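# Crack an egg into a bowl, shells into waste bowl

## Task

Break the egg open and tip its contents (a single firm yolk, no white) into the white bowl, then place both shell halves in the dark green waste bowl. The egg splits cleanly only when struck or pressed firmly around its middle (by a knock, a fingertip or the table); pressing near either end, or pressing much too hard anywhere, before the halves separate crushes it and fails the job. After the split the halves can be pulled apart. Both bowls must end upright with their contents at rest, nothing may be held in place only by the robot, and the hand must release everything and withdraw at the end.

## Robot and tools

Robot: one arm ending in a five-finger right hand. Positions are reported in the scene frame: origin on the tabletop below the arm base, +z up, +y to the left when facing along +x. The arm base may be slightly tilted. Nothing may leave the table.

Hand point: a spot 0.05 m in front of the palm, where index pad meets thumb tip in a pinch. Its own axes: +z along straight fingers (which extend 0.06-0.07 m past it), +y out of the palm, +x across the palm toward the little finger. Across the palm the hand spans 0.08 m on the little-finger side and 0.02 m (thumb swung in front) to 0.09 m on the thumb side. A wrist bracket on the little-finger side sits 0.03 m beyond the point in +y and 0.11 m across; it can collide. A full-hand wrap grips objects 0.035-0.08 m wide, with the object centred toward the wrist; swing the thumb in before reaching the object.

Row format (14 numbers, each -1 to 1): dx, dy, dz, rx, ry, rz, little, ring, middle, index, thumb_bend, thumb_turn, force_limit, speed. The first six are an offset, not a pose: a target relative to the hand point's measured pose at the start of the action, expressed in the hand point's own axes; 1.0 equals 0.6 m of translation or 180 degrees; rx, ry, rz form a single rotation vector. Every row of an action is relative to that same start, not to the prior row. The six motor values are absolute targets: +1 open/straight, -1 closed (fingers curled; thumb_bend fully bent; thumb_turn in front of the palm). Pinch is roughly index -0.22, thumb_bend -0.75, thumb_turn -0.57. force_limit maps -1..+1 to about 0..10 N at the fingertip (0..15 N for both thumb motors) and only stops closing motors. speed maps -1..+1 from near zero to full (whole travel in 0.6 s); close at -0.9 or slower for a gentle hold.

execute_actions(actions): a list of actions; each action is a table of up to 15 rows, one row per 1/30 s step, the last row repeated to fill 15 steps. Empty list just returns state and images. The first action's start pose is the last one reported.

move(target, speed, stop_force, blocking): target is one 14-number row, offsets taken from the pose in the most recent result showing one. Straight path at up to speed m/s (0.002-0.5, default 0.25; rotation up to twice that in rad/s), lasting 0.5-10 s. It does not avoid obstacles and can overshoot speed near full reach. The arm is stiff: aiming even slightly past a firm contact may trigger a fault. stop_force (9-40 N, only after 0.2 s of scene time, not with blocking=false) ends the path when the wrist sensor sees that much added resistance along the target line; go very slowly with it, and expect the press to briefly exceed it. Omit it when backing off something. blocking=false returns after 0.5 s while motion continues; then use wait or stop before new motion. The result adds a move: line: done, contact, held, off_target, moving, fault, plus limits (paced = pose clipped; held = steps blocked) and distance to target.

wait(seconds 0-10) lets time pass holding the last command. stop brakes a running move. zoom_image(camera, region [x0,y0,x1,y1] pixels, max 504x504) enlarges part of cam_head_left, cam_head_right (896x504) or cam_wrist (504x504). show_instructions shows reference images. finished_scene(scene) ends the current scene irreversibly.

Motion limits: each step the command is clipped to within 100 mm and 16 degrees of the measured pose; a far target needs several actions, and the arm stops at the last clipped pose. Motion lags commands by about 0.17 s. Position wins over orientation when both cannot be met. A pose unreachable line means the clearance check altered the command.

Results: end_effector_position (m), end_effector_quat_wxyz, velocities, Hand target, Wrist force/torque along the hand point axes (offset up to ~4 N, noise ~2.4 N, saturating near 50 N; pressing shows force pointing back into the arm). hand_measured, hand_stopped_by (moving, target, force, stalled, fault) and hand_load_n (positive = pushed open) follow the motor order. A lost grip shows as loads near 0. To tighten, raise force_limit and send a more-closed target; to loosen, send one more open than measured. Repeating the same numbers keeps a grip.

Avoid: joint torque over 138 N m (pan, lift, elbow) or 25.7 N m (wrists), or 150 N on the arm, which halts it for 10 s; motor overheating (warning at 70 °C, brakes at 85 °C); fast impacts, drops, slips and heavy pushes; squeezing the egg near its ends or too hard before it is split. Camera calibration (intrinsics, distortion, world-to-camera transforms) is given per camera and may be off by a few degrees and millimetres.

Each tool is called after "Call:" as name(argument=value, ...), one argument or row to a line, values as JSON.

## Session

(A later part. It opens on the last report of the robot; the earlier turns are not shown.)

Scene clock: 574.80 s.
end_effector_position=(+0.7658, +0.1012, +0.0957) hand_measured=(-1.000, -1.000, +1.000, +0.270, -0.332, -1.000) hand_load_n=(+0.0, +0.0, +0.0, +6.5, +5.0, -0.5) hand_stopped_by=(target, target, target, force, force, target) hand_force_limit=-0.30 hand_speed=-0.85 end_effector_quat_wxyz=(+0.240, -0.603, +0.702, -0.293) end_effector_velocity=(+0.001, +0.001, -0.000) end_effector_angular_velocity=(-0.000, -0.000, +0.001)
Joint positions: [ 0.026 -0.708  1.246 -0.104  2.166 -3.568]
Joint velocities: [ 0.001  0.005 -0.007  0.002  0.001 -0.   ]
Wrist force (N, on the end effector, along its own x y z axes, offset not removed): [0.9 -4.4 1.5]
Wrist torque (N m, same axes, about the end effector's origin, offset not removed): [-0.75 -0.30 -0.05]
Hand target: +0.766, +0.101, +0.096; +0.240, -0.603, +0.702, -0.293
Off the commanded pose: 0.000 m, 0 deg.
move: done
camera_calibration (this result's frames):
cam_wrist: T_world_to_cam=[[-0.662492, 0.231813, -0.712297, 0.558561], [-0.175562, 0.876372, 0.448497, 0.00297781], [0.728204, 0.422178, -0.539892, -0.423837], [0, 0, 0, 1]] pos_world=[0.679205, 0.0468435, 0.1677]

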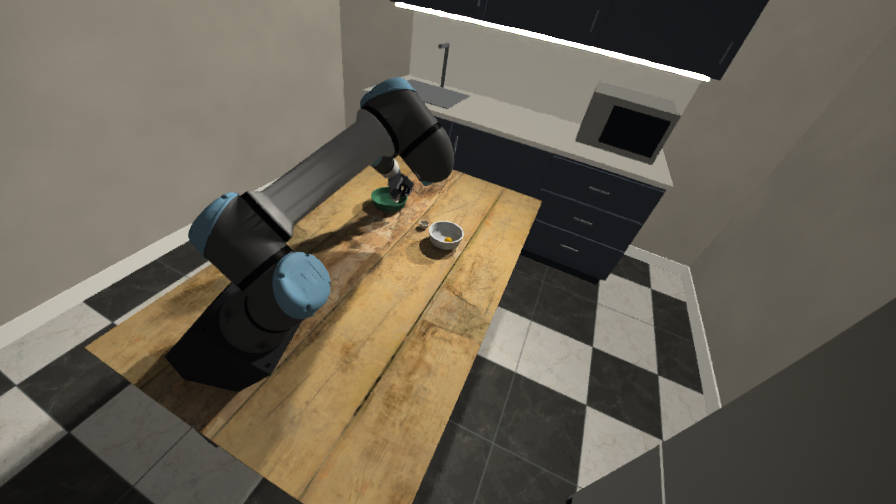

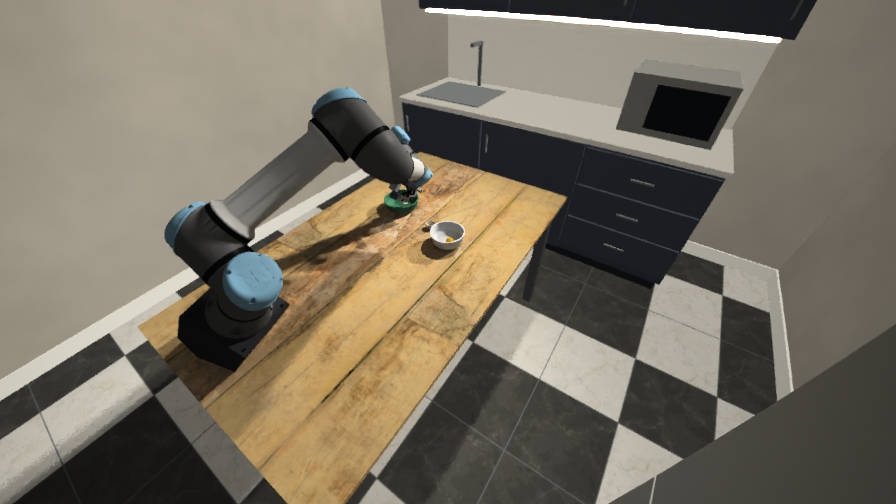

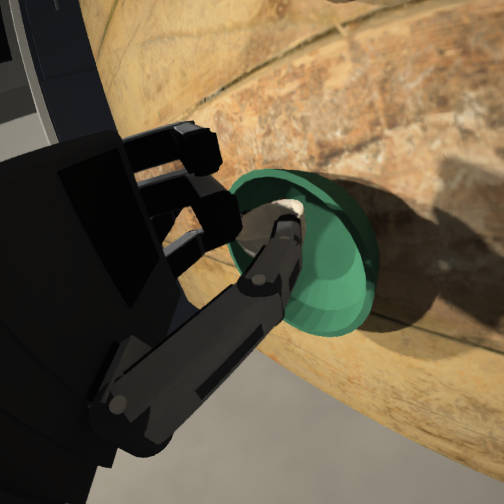

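Call:
move(
  target=[-0.04,0.012,0.012,0,0,0,-1,-1,1,-0.6,-0.9,-1,-0.3,-0.85],
  speed=0.04,
)

Call:
execute_actions(
  actions=[
    [[0,0,0,0,0,0,-1,-1,1,0.75,0.1,-1,-0.3,-0.3]],
    [[0,0,0,0,0,0,-1,-1,1,0.75,0.1,-1,-0.3,-0.3]],
    [[0,0,0,0,0,0,-1,-1,1,0.75,0.1,-1,-0.3,-0.3]],
  ],
)

Scene clock: 587.87 s.
end_effector_position=(+0.7694, +0.1245, +0.0853) hand_measured=(-1.000, -1.000, +1.000, +0.270, -0.332, -1.000) hand_load_n=(+0.0, +0.0, +0.0, +6.5, +5.0, -0.5) hand_stopped_by=(target, target, target, force, force, target) hand_force_limit=-0.30 hand_speed=-0.85 end_effector_quat_wxyz=(+0.240, -0.603, +0.702, -0.293) end_effector_velocity=(+0.001, +0.002, -0.001) end_effector_angular_velocity=(+0.000, -0.000, -0.000)
Joint positions: [ 0.044 -0.656  1.208 -0.113  2.182 -3.559]
Joint velocities: [ 0.002  0.006 -0.005 -0.     0.002  0.001]
Wrist force (N, on the end effector, along its own x y z axes, offset not removed): [-5.9 -2.4 1.2]
Wrist torque (N m, same axes, about the end effector's origin, offset not removed): [-0.19 0.69 -0.31]
Hand target: +0.770, +0.125, +0.085; +0.240, -0.603, +0.702, -0.293
Off the commanded pose: 0.000 m, 0 deg.
move: done
camera_calibration (this result's frames):
cam_wrist: T_world_to_cam=[[-0.662463, 0.23179, -0.712332, 0.548145], [-0.175587, 0.876383, 0.448466, -0.0120936], [0.728226, 0.422168, -0.539872, -0.441948], [0, 0, 0, 1]] pos_world=[0.68284, 0.0701203, 0.157289]

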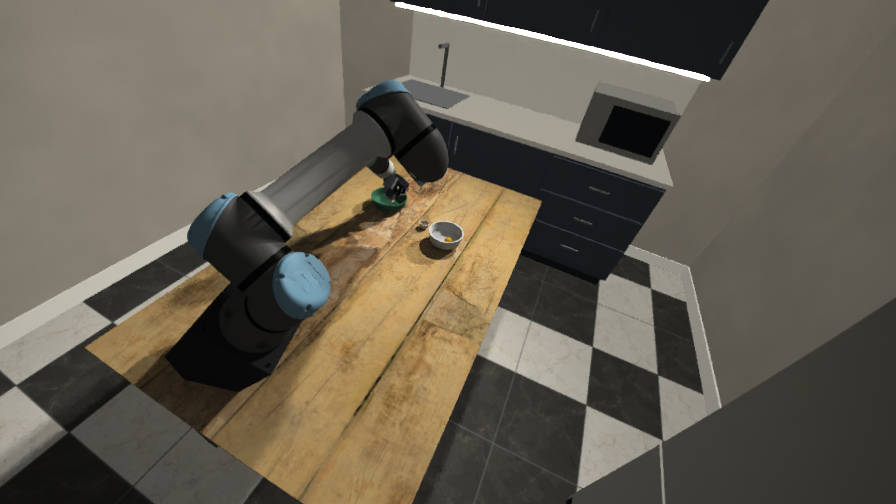

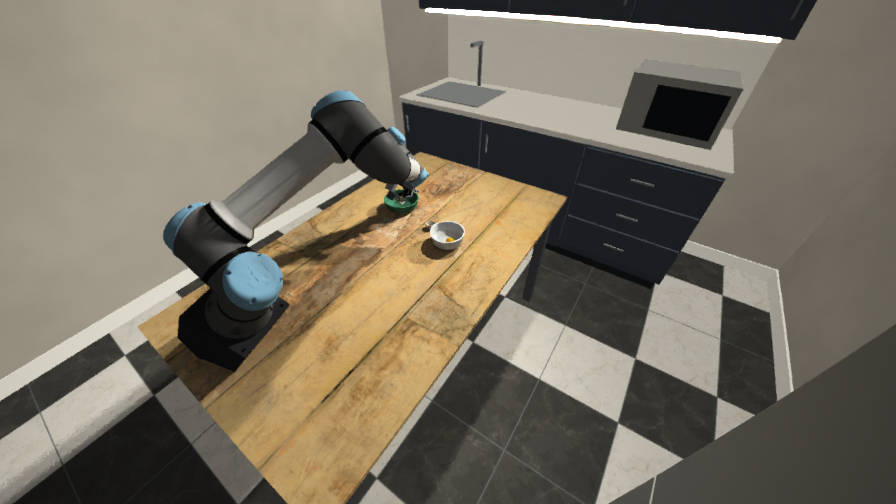

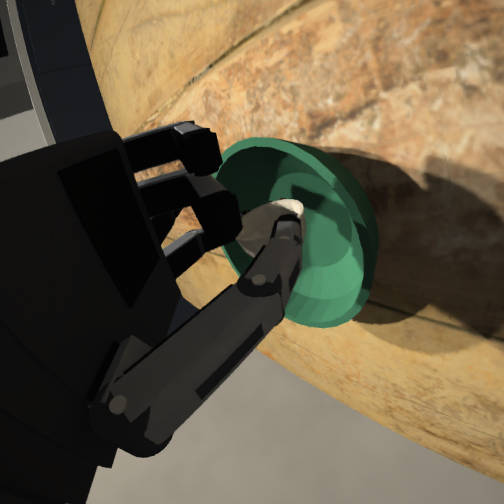

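Scene clock: 589.37 s.
end_effector_position=(+0.7694, +0.1246, +0.0852) hand_measured=(-1.000, -1.000, +1.000, +0.750, +0.100, -1.000) hand_load_n=(+0.0, +0.0, +0.0, +0.0, +0.0, +0.0) hand_stopped_by=(target, target, target, target, target, target) hand_force_limit=-0.30 hand_speed=-0.30 end_effector_quat_wxyz=(+0.240, -0.603, +0.702, -0.293) end_effector_velocity=(-0.000, -0.001, -0.001) end_effector_angular_velocity=(-0.000, +0.001, -0.001)
Joint positions: [ 0.044 -0.656  1.208 -0.113  2.182 -3.559]
Joint velocities: [-0.002 -0.     0.    -0.    -0.     0.   ]
Wrist force (N, on the end effector, along its own x y z axes, offset not removed): [-2.1 -1.3 0.1]
Wrist torque (N m, same axes, about the end effector's origin, offset not removed): [-0.05 0.17 -0.14]
Hand target: +0.769, +0.125, +0.085; +0.240, -0.603, +0.702, -0.293
Off the commanded pose: 0.000 m, 0 deg.
camera_calibration (this result's frames):
cam_wrist: T_world_to_cam=[[-0.662526, 0.231753, -0.712285, 0.548107], [-0.175598, 0.876377, 0.448473, -0.0121547], [0.728165, 0.422201, -0.539927, -0.441963], [0, 0, 0, 1]] pos_world=[0.682823, 0.0702241, 0.157232]

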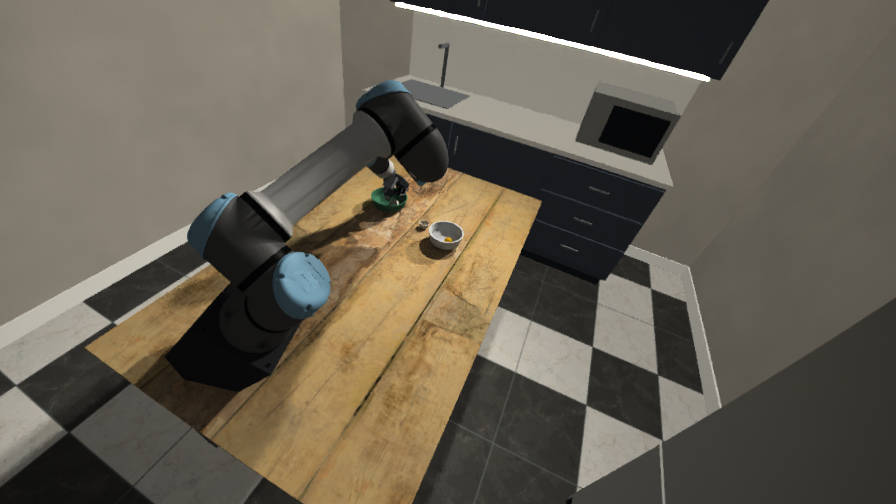

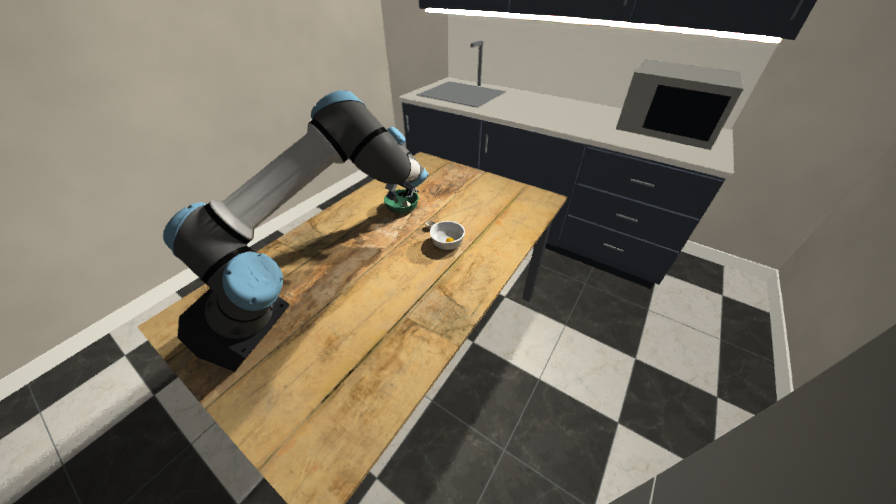

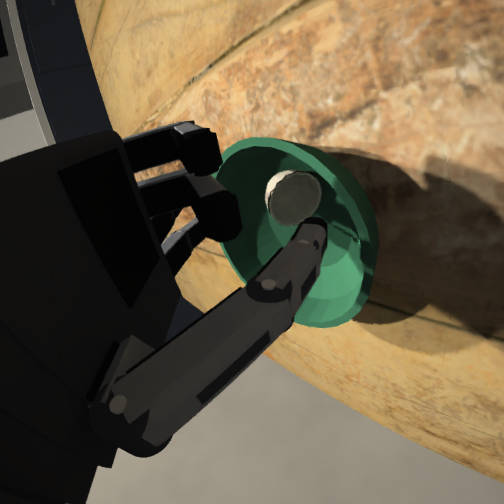

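Call:
move(
  target=[0.328,-0.02,-0.015,0,0,0,-1,-1,1,0.75,0,-1,-0.3,0],
  speed=0.12,
)

Call:
zoom_image(
  camera="cam_head_left",
  region=[360,170,500,260],
)

Scene clock: 603.83 s.
end_effector_position=(+0.7406, -0.0695, +0.1029) hand_measured=(-1.000, -1.000, +1.000, +0.750, +0.000, -1.000) hand_load_n=(+0.0, +0.0, +0.0, +0.0, +0.0, +0.0) hand_stopped_by=(target, target, target, target, target, target) hand_force_limit=-0.30 hand_speed=0.00 end_effector_quat_wxyz=(+0.240, -0.603, +0.702, -0.293) end_effector_velocity=(+0.000, -0.002, +0.000) end_effector_angular_velocity=(+0.000, -0.002, +0.001)
Joint positions: [-0.201 -0.978  1.424 -0.06   1.958 -3.67 ]
Joint velocities: [-0.002 -0.003  0.001 -0.    -0.004 -0.001]
Wrist force (N, on the end effector, along its own x y z axes, offset not removed): [-2.7 0.2 -3.0]
Wrist torque (N m, same axes, about the end effector's origin, offset not removed): [0.45 0.33 0.03]
Hand target: +0.741, -0.070, +0.103; +0.241, -0.603, +0.702, -0.293
Off the commanded pose: 0.000 m, 0 deg.
move: done
camera_calibration (this result's frames):
cam_wrist: T_world_to_cam=[[-0.662601, 0.232105, -0.7121, 0.586621], [-0.175478, 0.876197, 0.448872, 0.144786], [0.728125, 0.422382, -0.53984, -0.329488], [0, 0, 0, 1]] pos_world=[0.654011, -0.123849, 0.174871]

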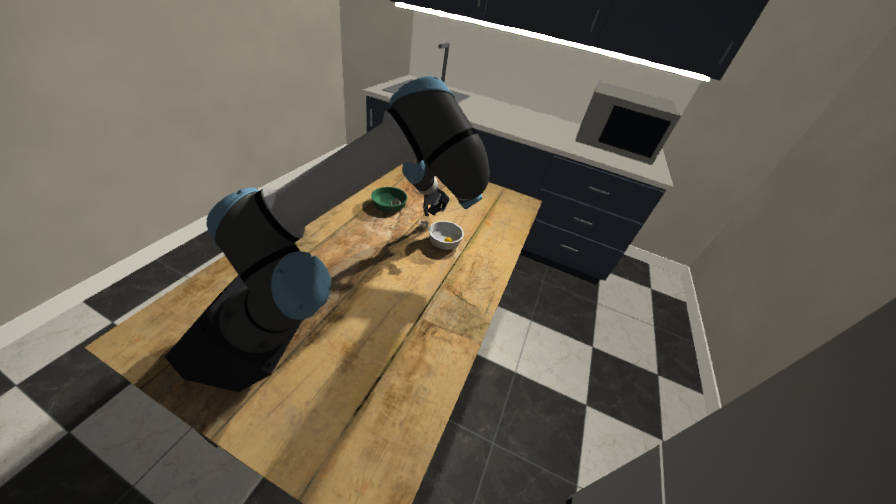

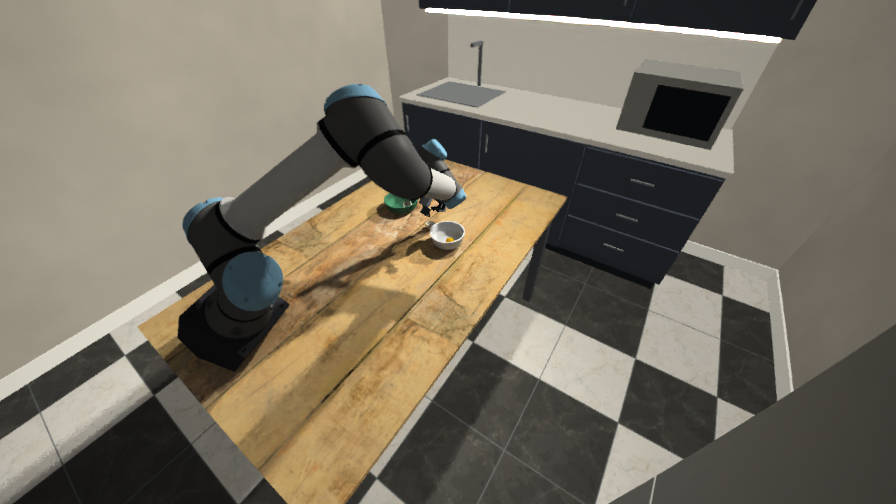

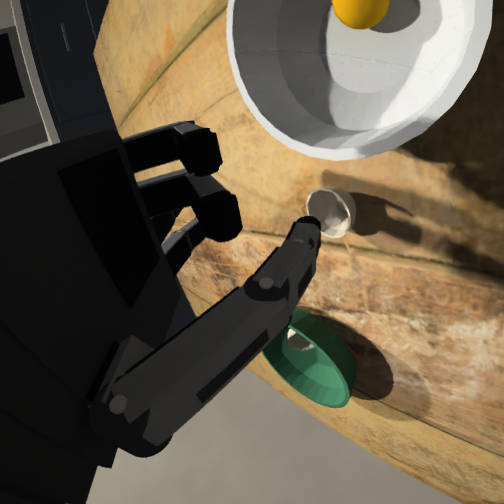

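Region (360, 170, 500, 260) of cam_head_left's 896x504 image, scaled by 3.600, with more detail than that image has; it fills the top 324 rows of this view, and the rest is white.

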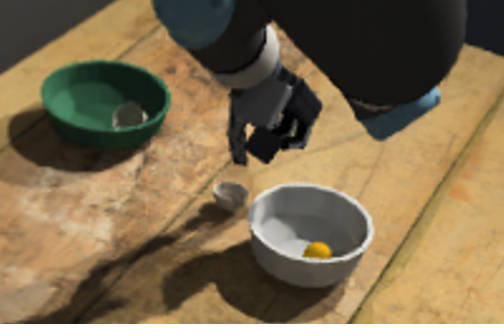

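Call:
move(
  target=[0,0,0,0,-0.232,-0.232,-1,-1,-1,0.75,0,-1,-0.3,0],
  speed=0.2,
)

Call:
zoom_image(
  camera="cam_head_left",
  region=[360,170,500,260],
)

Scene clock: 652.97 s.
end_effector_position=(+0.7408, -0.0695, +0.1028) hand_measured=(-1.000, -1.000, -0.492, +0.750, +0.002, -1.000) hand_load_n=(+0.0, +0.0, +3.0, +0.0, +4.5, +0.5) hand_stopped_by=(target, target, force, target, target, target) hand_force_limit=-0.30 hand_speed=0.00 end_effector_quat_wxyz=(-0.352, +0.871, -0.318, +0.129) end_effector_velocity=(+0.001, -0.001, -0.000) end_effector_angular_velocity=(+0.000, +0.005, +0.014)
Joint positions: [-0.32  -0.749  0.893  0.796  1.414 -4.442]
Joint velocities: [-0.001  0.011 -0.023  0.024 -0.001 -0.01 ]
Wrist force (N, on the end effector, along its own x y z axes, offset not removed): [-0.1 -1.3 -2.7]
Wrist torque (N m, same axes, about the end effector's origin, offset not removed): [0.08 0.12 -0.37]
Hand target: +0.741, -0.069, +0.103; -0.352, +0.871, -0.317, +0.129
Off the commanded pose: 0.000 m, 0 deg.
move: done
camera_calibration (this result's frames):
cam_wrist: T_world_to_cam=[[-0.551627, -0.446344, -0.704617, 0.456567], [-0.834075, 0.300441, 0.46266, 0.591339], [0.00519052, 0.842919, -0.538016, 0.234886], [0, 0, 0, 1]] pos_world=[0.743856, -0.171867, 0.174489]

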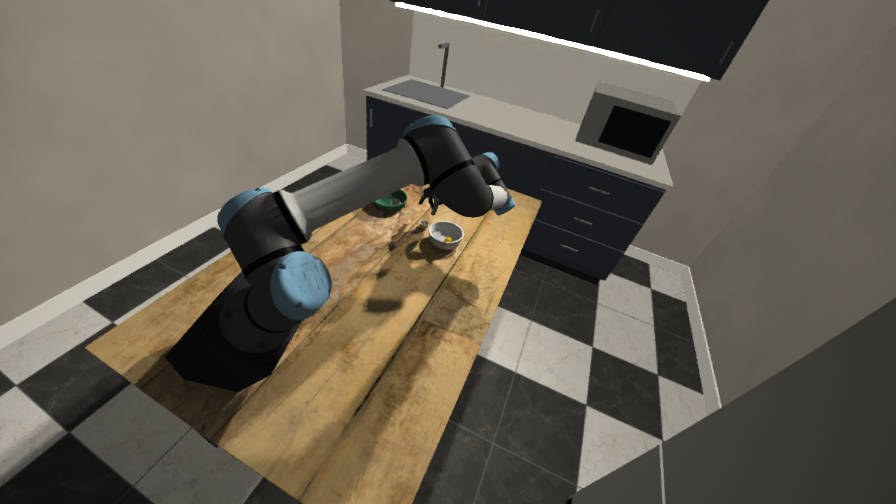

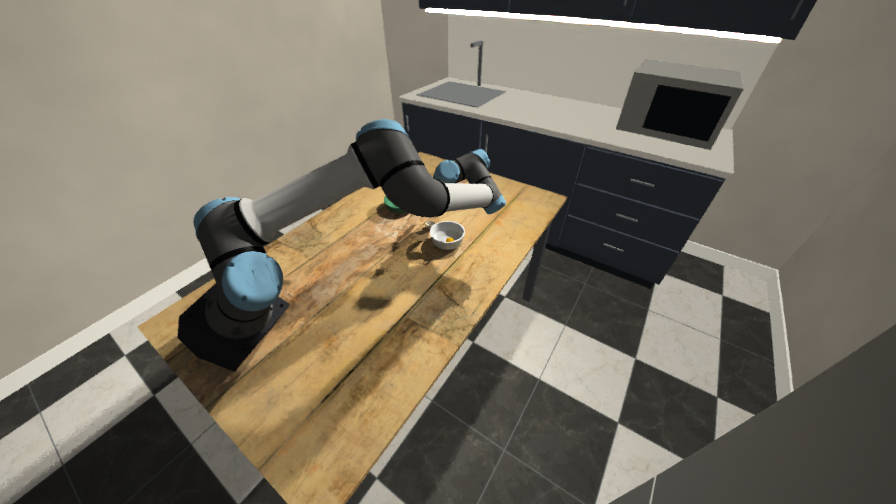

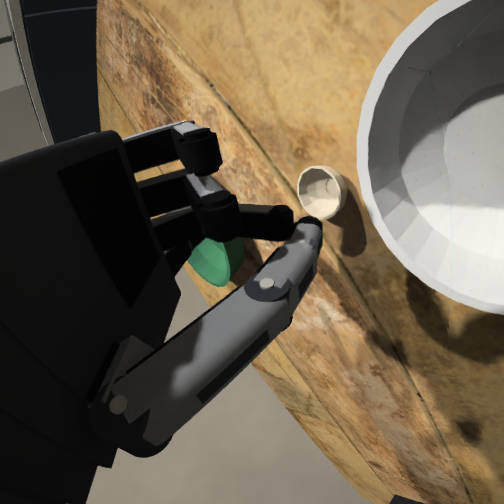

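Region (360, 170, 500, 260) of cam_head_left's 896x504 image, scaled by 3.600, with more detail than that image has; it fills the top 324 rows of this view, and the rest is white.

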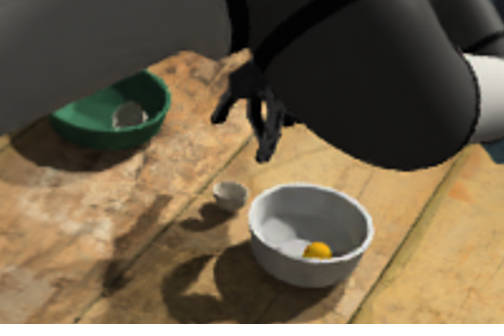

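Call:
move(
  target=[0.02,0.04,0.054,0,0,0,-1,-1,1,0.75,0,-1,-0.3,0],
  speed=0.05,
)

Call:
zoom_image(
  camera="cam_head_left",
  region=[360,170,500,260],
)

Scene clock: 666.17 s.
end_effector_position=(+0.7533, -0.0731, +0.0631) hand_measured=(-1.000, -1.000, +1.000, +0.750, +0.000, -1.000) hand_load_n=(+0.0, +0.0, +0.0, +0.0, +0.0, +0.0) hand_stopped_by=(target, target, target, target, target, target) hand_force_limit=-0.30 hand_speed=0.00 end_effector_quat_wxyz=(-0.352, +0.871, -0.318, +0.129) end_effector_velocity=(+0.000, -0.000, -0.003) end_effector_angular_velocity=(+0.000, +0.001, +0.001)
Joint positions: [-0.352 -0.671  0.817  0.798  1.395 -4.468]
Joint velocities: [-0.002  0.006 -0.006  0.002 -0.001 -0.002]
Wrist force (N, on the end effector, along its own x y z axes, offset not removed): [-2.8 -2.2 3.8]
Wrist torque (N m, same axes, about the end effector's origin, offset not removed): [-0.59 0.25 -0.40]
Hand target: +0.753, -0.073, +0.063; -0.352, +0.871, -0.318, +0.129
Off the commanded pose: 0.000 m, 0 deg.
move: done
camera_calibration (this result's frames):
cam_wrist: T_world_to_cam=[[-0.551611, -0.4463, -0.704657, 0.433872], [-0.834085, 0.300443, 0.46264, 0.621256], [0.00523329, 0.842942, -0.537979, 0.216541], [0, 0, 0, 1]] pos_world=[0.756376, -0.175546, 0.134808]

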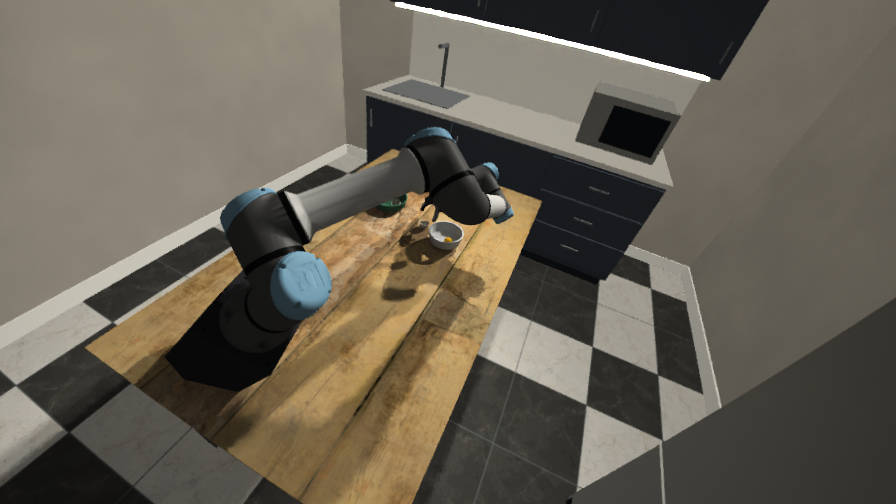

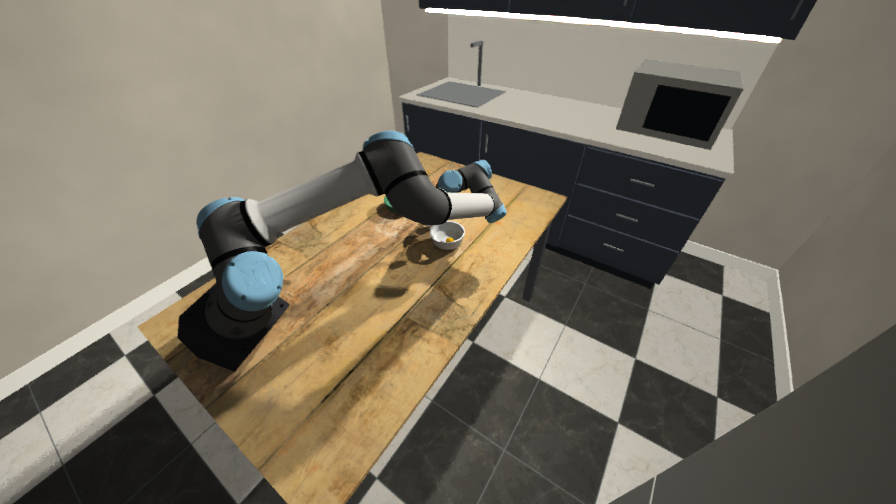

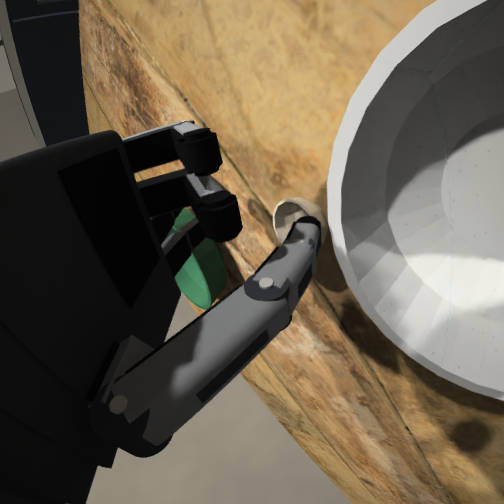

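Region (360, 170, 500, 260) of cam_head_left's 896x504 image, scaled by 3.600, with more detail than that image has; it fills the top 324 rows of this view, and the rest is white.

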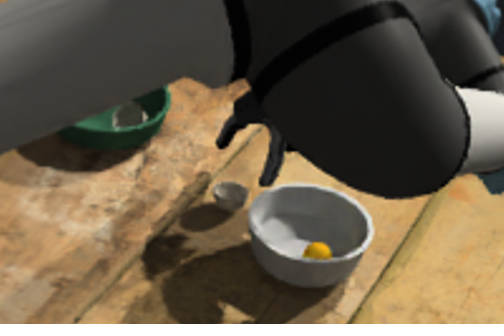

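Call:
move(
  target=[0,-0.0177,0.0177,0,0,0,-1,-1,1,0.75,0,-1,-0.3,0],
  speed=0.03,
)

Call:
move(
  target=[0,0.02,0.02,0,0,0,-1,-1,1,0.75,0,-1,-0.3,0],
  speed=0.02,
)

Call:
zoom_image(
  camera="cam_head_left",
  region=[380,180,485,247],
)

Scene clock: 685.57 s.
end_effector_position=(+0.7628, -0.0619, +0.0628) hand_measured=(-1.000, -1.000, +1.000, +0.750, +0.000, -1.000) hand_load_n=(+0.0, +0.0, +0.0, +0.0, +0.0, +0.0) hand_stopped_by=(target, target, target, target, target, target) hand_force_limit=-0.30 hand_speed=0.00 end_effector_quat_wxyz=(-0.352, +0.871, -0.318, +0.130) end_effector_velocity=(+0.001, +0.001, -0.000) end_effector_angular_velocity=(-0.001, +0.002, -0.000)
Joint positions: [-0.334 -0.638  0.769  0.81   1.405 -4.453]
Joint velocities: [ 0.003  0.006 -0.011  0.005  0.003  0.003]
Wrist force (N, on the end effector, along its own x y z axes, offset not removed): [-1.6 -2.3 2.7]
Wrist torque (N m, same axes, about the end effector's origin, offset not removed): [-0.33 0.18 -0.21]
Hand target: +0.763, -0.062, +0.063; -0.352, +0.871, -0.318, +0.129
Off the commanded pose: 0.000 m, 0 deg.
move: done
camera_calibration (this result's frames):
cam_wrist: T_world_to_cam=[[-0.551574, -0.446303, -0.704684, 0.443933], [-0.834109, 0.300499, 0.46256, 0.62593], [0.00531475, 0.84292, -0.538013, 0.206812], [0, 0, 0, 1]] pos_world=[0.765857, -0.164289, 0.13457]

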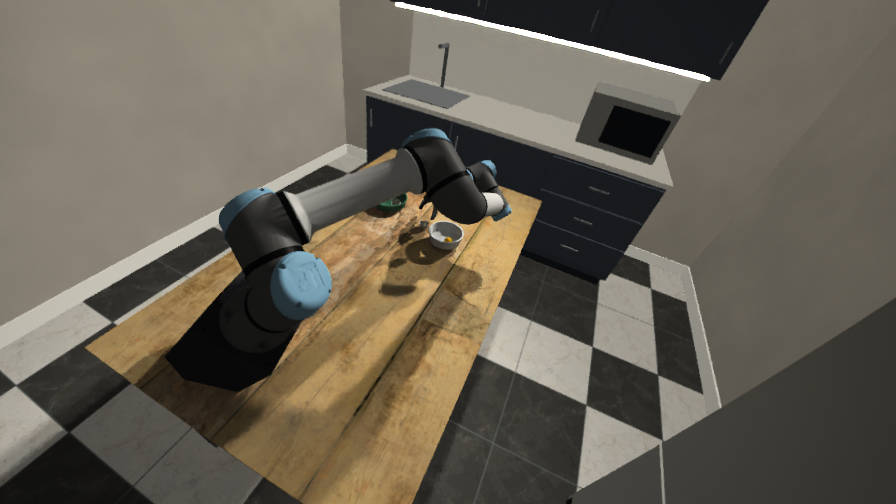

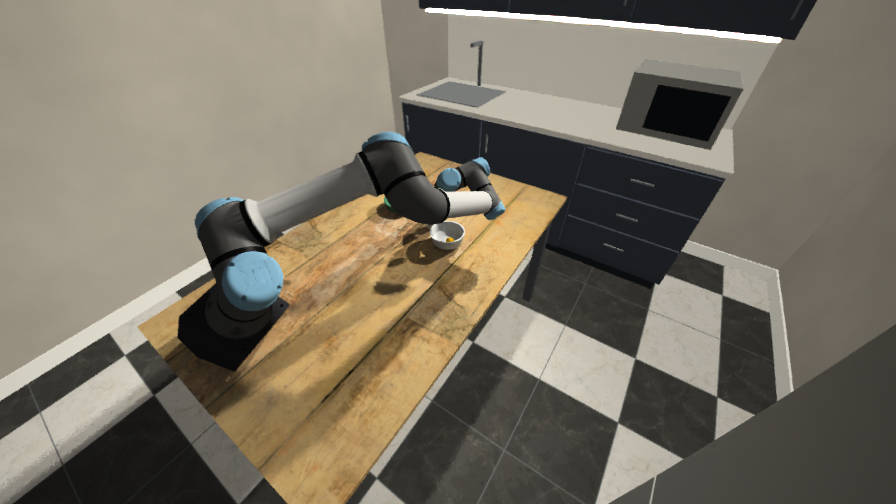

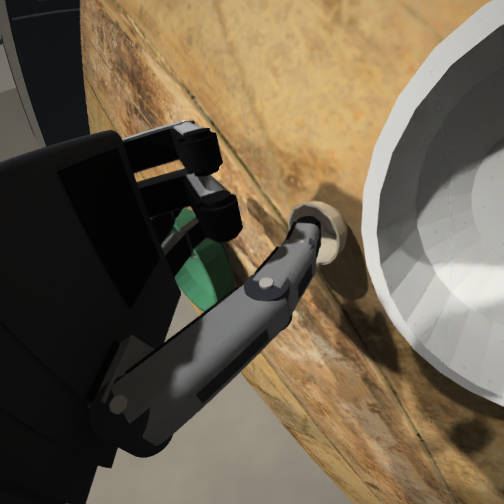

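Scene clock: 686.73 s.
end_effector_position=(+0.7626, -0.0621, +0.0462) hand_measured=(-1.000, -1.000, +1.000, +0.750, +0.000, -1.000) hand_load_n=(+0.0, +0.0, +0.0, +0.0, +0.0, +0.0) hand_stopped_by=(target, target, target, target, target, target) hand_force_limit=-0.30 hand_speed=0.00 end_effector_quat_wxyz=(-0.352, +0.871, -0.318, +0.130) end_effector_velocity=(-0.000, +0.001, -0.002) end_effector_angular_velocity=(-0.000, +0.001, +0.001)
Joint positions: [-0.348 -0.619  0.767  0.796  1.397 -4.465]
Joint velocities: [-0.001  0.003 -0.    -0.002 -0.    -0.002]
Wrist force (N, on the end effector, along its own x y z axes, offset not removed): [-1.6 -4.6 1.0]
Wrist torque (N m, same axes, about the end effector's origin, offset not removed): [-0.41 0.19 -0.20]
Hand target: +0.763, -0.062, +0.046; -0.352, +0.871, -0.318, +0.130
Off the commanded pose: 0.000 m, 0 deg.
move: done
camera_calibration (this result's frames):
cam_wrist: T_world_to_cam=[[-0.551579, -0.446284, -0.704692, 0.431992], [-0.834106, 0.300493, 0.462571, 0.633573], [0.00531689, 0.842932, -0.537994, 0.198006], [0, 0, 0, 1]] pos_world=[0.765691, -0.164499, 0.117875]

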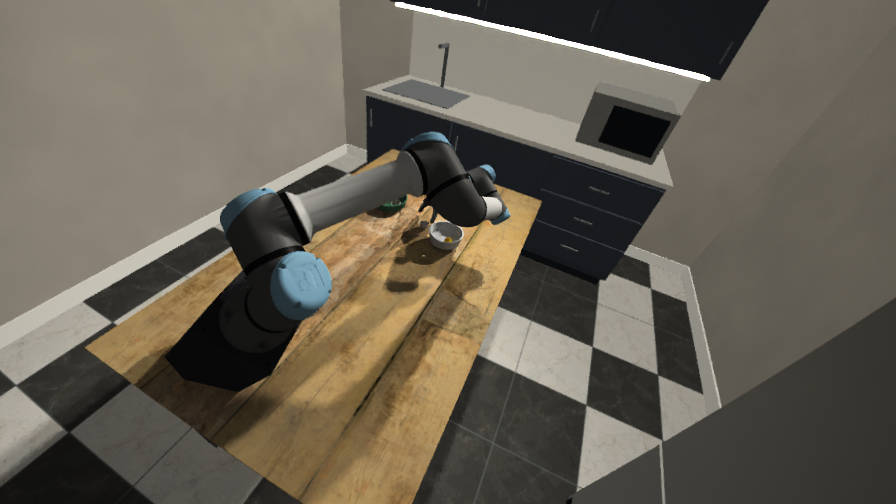

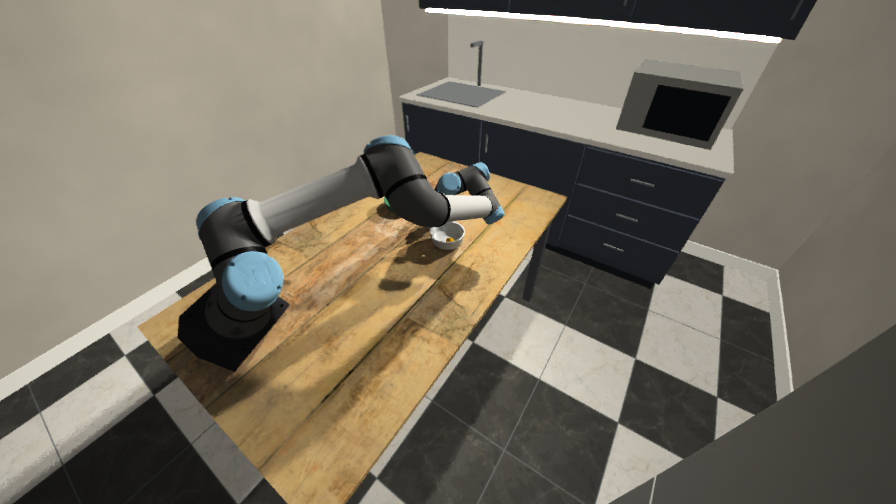

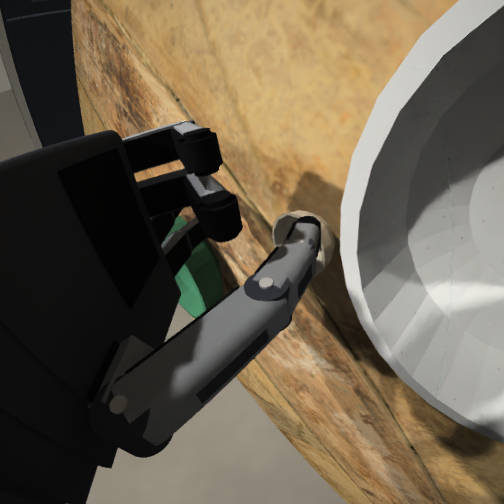

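Region (380, 180, 485, 247) of cam_head_left's 896x504 image, scaled by 4.800, with more detail than that image has; it fills the top 322 rows of this view, and the rest is white.

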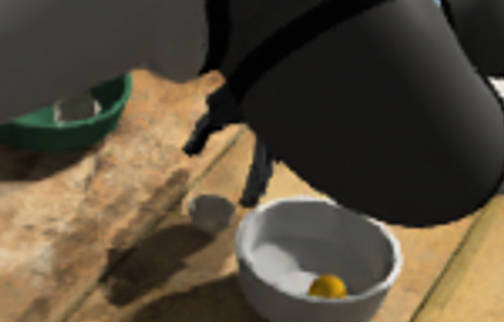

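Call:
move(
  target=[-0.005,0.011,0.011,0,0,0,-1,-1,1,0.75,0,-1,-0.3,0],
  speed=0.015,
)

Call:
move(
  target=[0,0,0,0,0,0,-1,-1,1,-0.6,-0.9,-1,-0.3,-0.85],
)

Scene clock: 695.80 s.
end_effector_position=(+0.7603, -0.0603, +0.0371) hand_measured=(-1.000, -1.000, +1.000, +0.750, +0.000, -1.000) hand_load_n=(+0.0, +0.0, +0.0, +0.0, +0.0, +0.0) hand_stopped_by=(target, target, target, target, target, target) hand_force_limit=-0.30 hand_speed=0.00 end_effector_quat_wxyz=(-0.352, +0.871, -0.318, +0.129) end_effector_velocity=(-0.001, +0.001, -0.003) end_effector_angular_velocity=(+0.001, +0.002, +0.001)
Joint positions: [-0.355 -0.615  0.781  0.778  1.393 -4.47 ]
Joint velocities: [-0.002  0.001  0.005 -0.005 -0.001 -0.002]
Wrist force (N, on the end effector, along its own x y z axes, offset not removed): [-0.3 0.8 2.1]
Wrist torque (N m, same axes, about the end effector's origin, offset not removed): [0.12 -0.25 -0.10]
Hand target: +0.760, -0.060, +0.037; -0.352, +0.871, -0.318, +0.130
Off the commanded pose: 0.000 m, 0 deg.
move: done
camera_calibration (this result's frames):
cam_wrist: T_world_to_cam=[[-0.551595, -0.44628, -0.704682, 0.425172], [-0.834095, 0.300476, 0.462601, 0.635282], [0.00529049, 0.842941, -0.537981, 0.191718], [0, 0, 0, 1]] pos_world=[0.763394, -0.162748, 0.10887]

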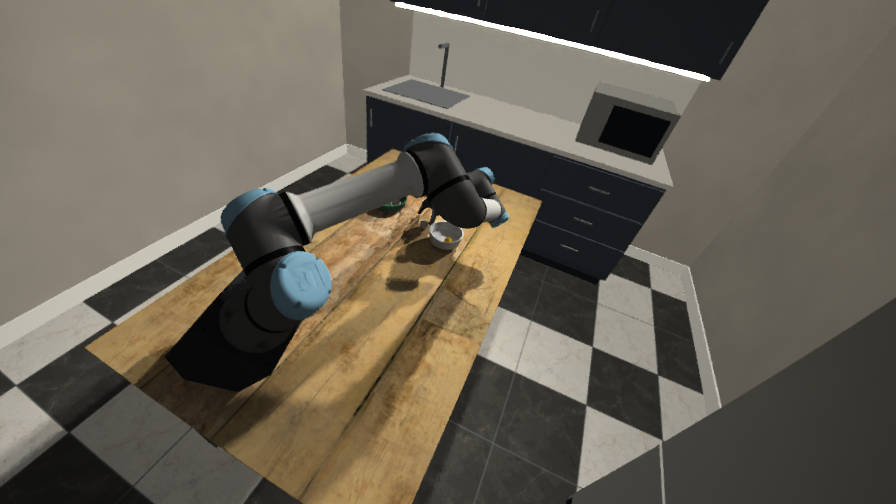

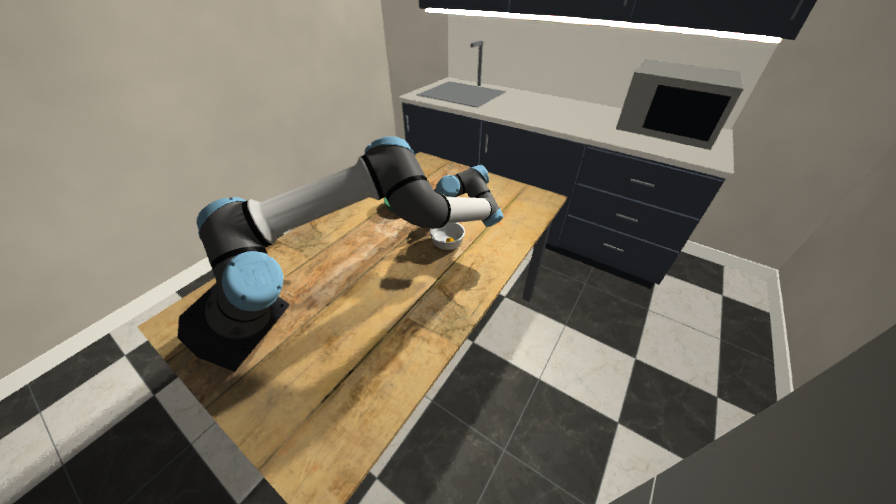

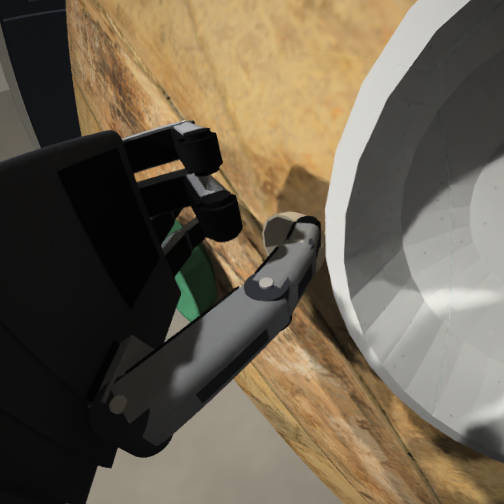

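Scene clock: 700.27 s.
end_effector_position=(+0.7603, -0.0603, +0.0371) hand_measured=(-1.000, -1.000, +1.000, -0.248, -0.658, -1.000) hand_load_n=(+0.0, +0.0, +0.0, +5.0, +5.0, +0.0) hand_stopped_by=(target, target, target, force, force, target) hand_force_limit=-0.30 hand_speed=-0.85 end_effector_quat_wxyz=(-0.352, +0.871, -0.318, +0.129) end_effector_velocity=(-0.000, -0.000, -0.000) end_effector_angular_velocity=(+0.000, +0.001, +0.000)
Joint positions: [-0.355 -0.615  0.781  0.778  1.393 -4.47 ]
Joint velocities: [-0.001  0.     0.     0.    -0.    -0.   ]
Wrist force (N, on the end effector, along its own x y z axes, offset not removed): [-2.6 0.2 -1.8]
Wrist torque (N m, same axes, about the end effector's origin, offset not removed): [0.08 0.38 -0.14]
Hand target: +0.760, -0.060, +0.037; -0.352, +0.871, -0.318, +0.129
Off the commanded pose: 0.000 m, 0 deg.
move: done
camera_calibration (this result's frames):
cam_wrist: T_world_to_cam=[[-0.551595, -0.44628, -0.704682, 0.425172], [-0.834095, 0.300476, 0.462601, 0.635282], [0.00529076, 0.842941, -0.537981, 0.191718], [0, 0, 0, 1]] pos_world=[0.763394, -0.162748, 0.10887]

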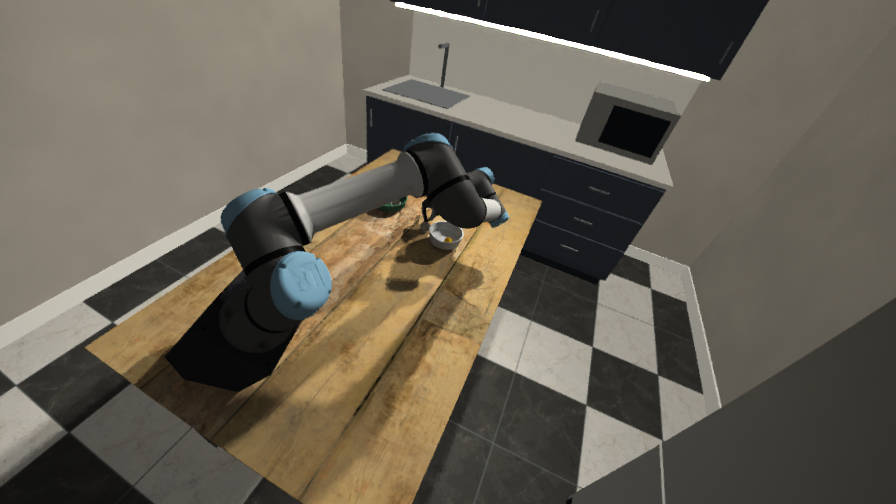

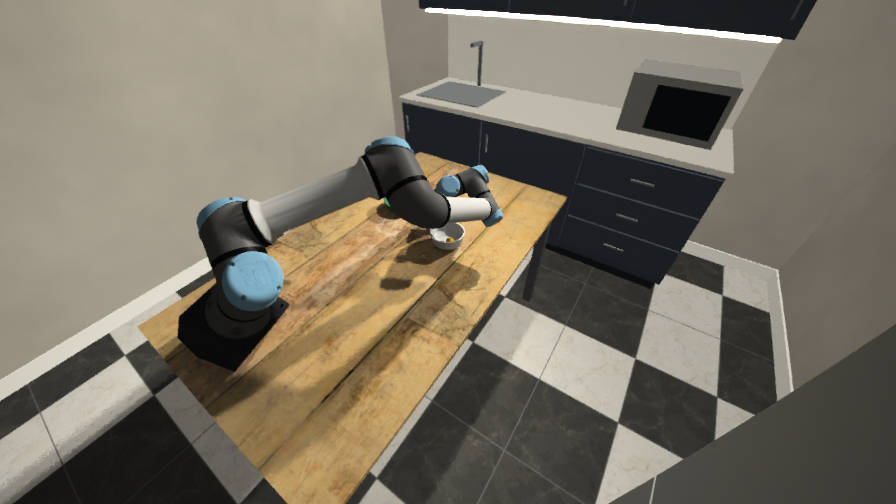

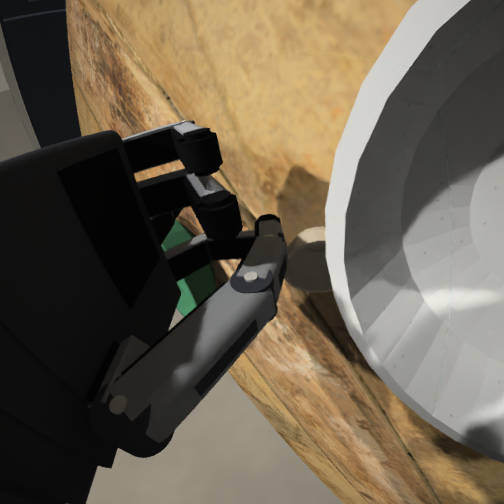

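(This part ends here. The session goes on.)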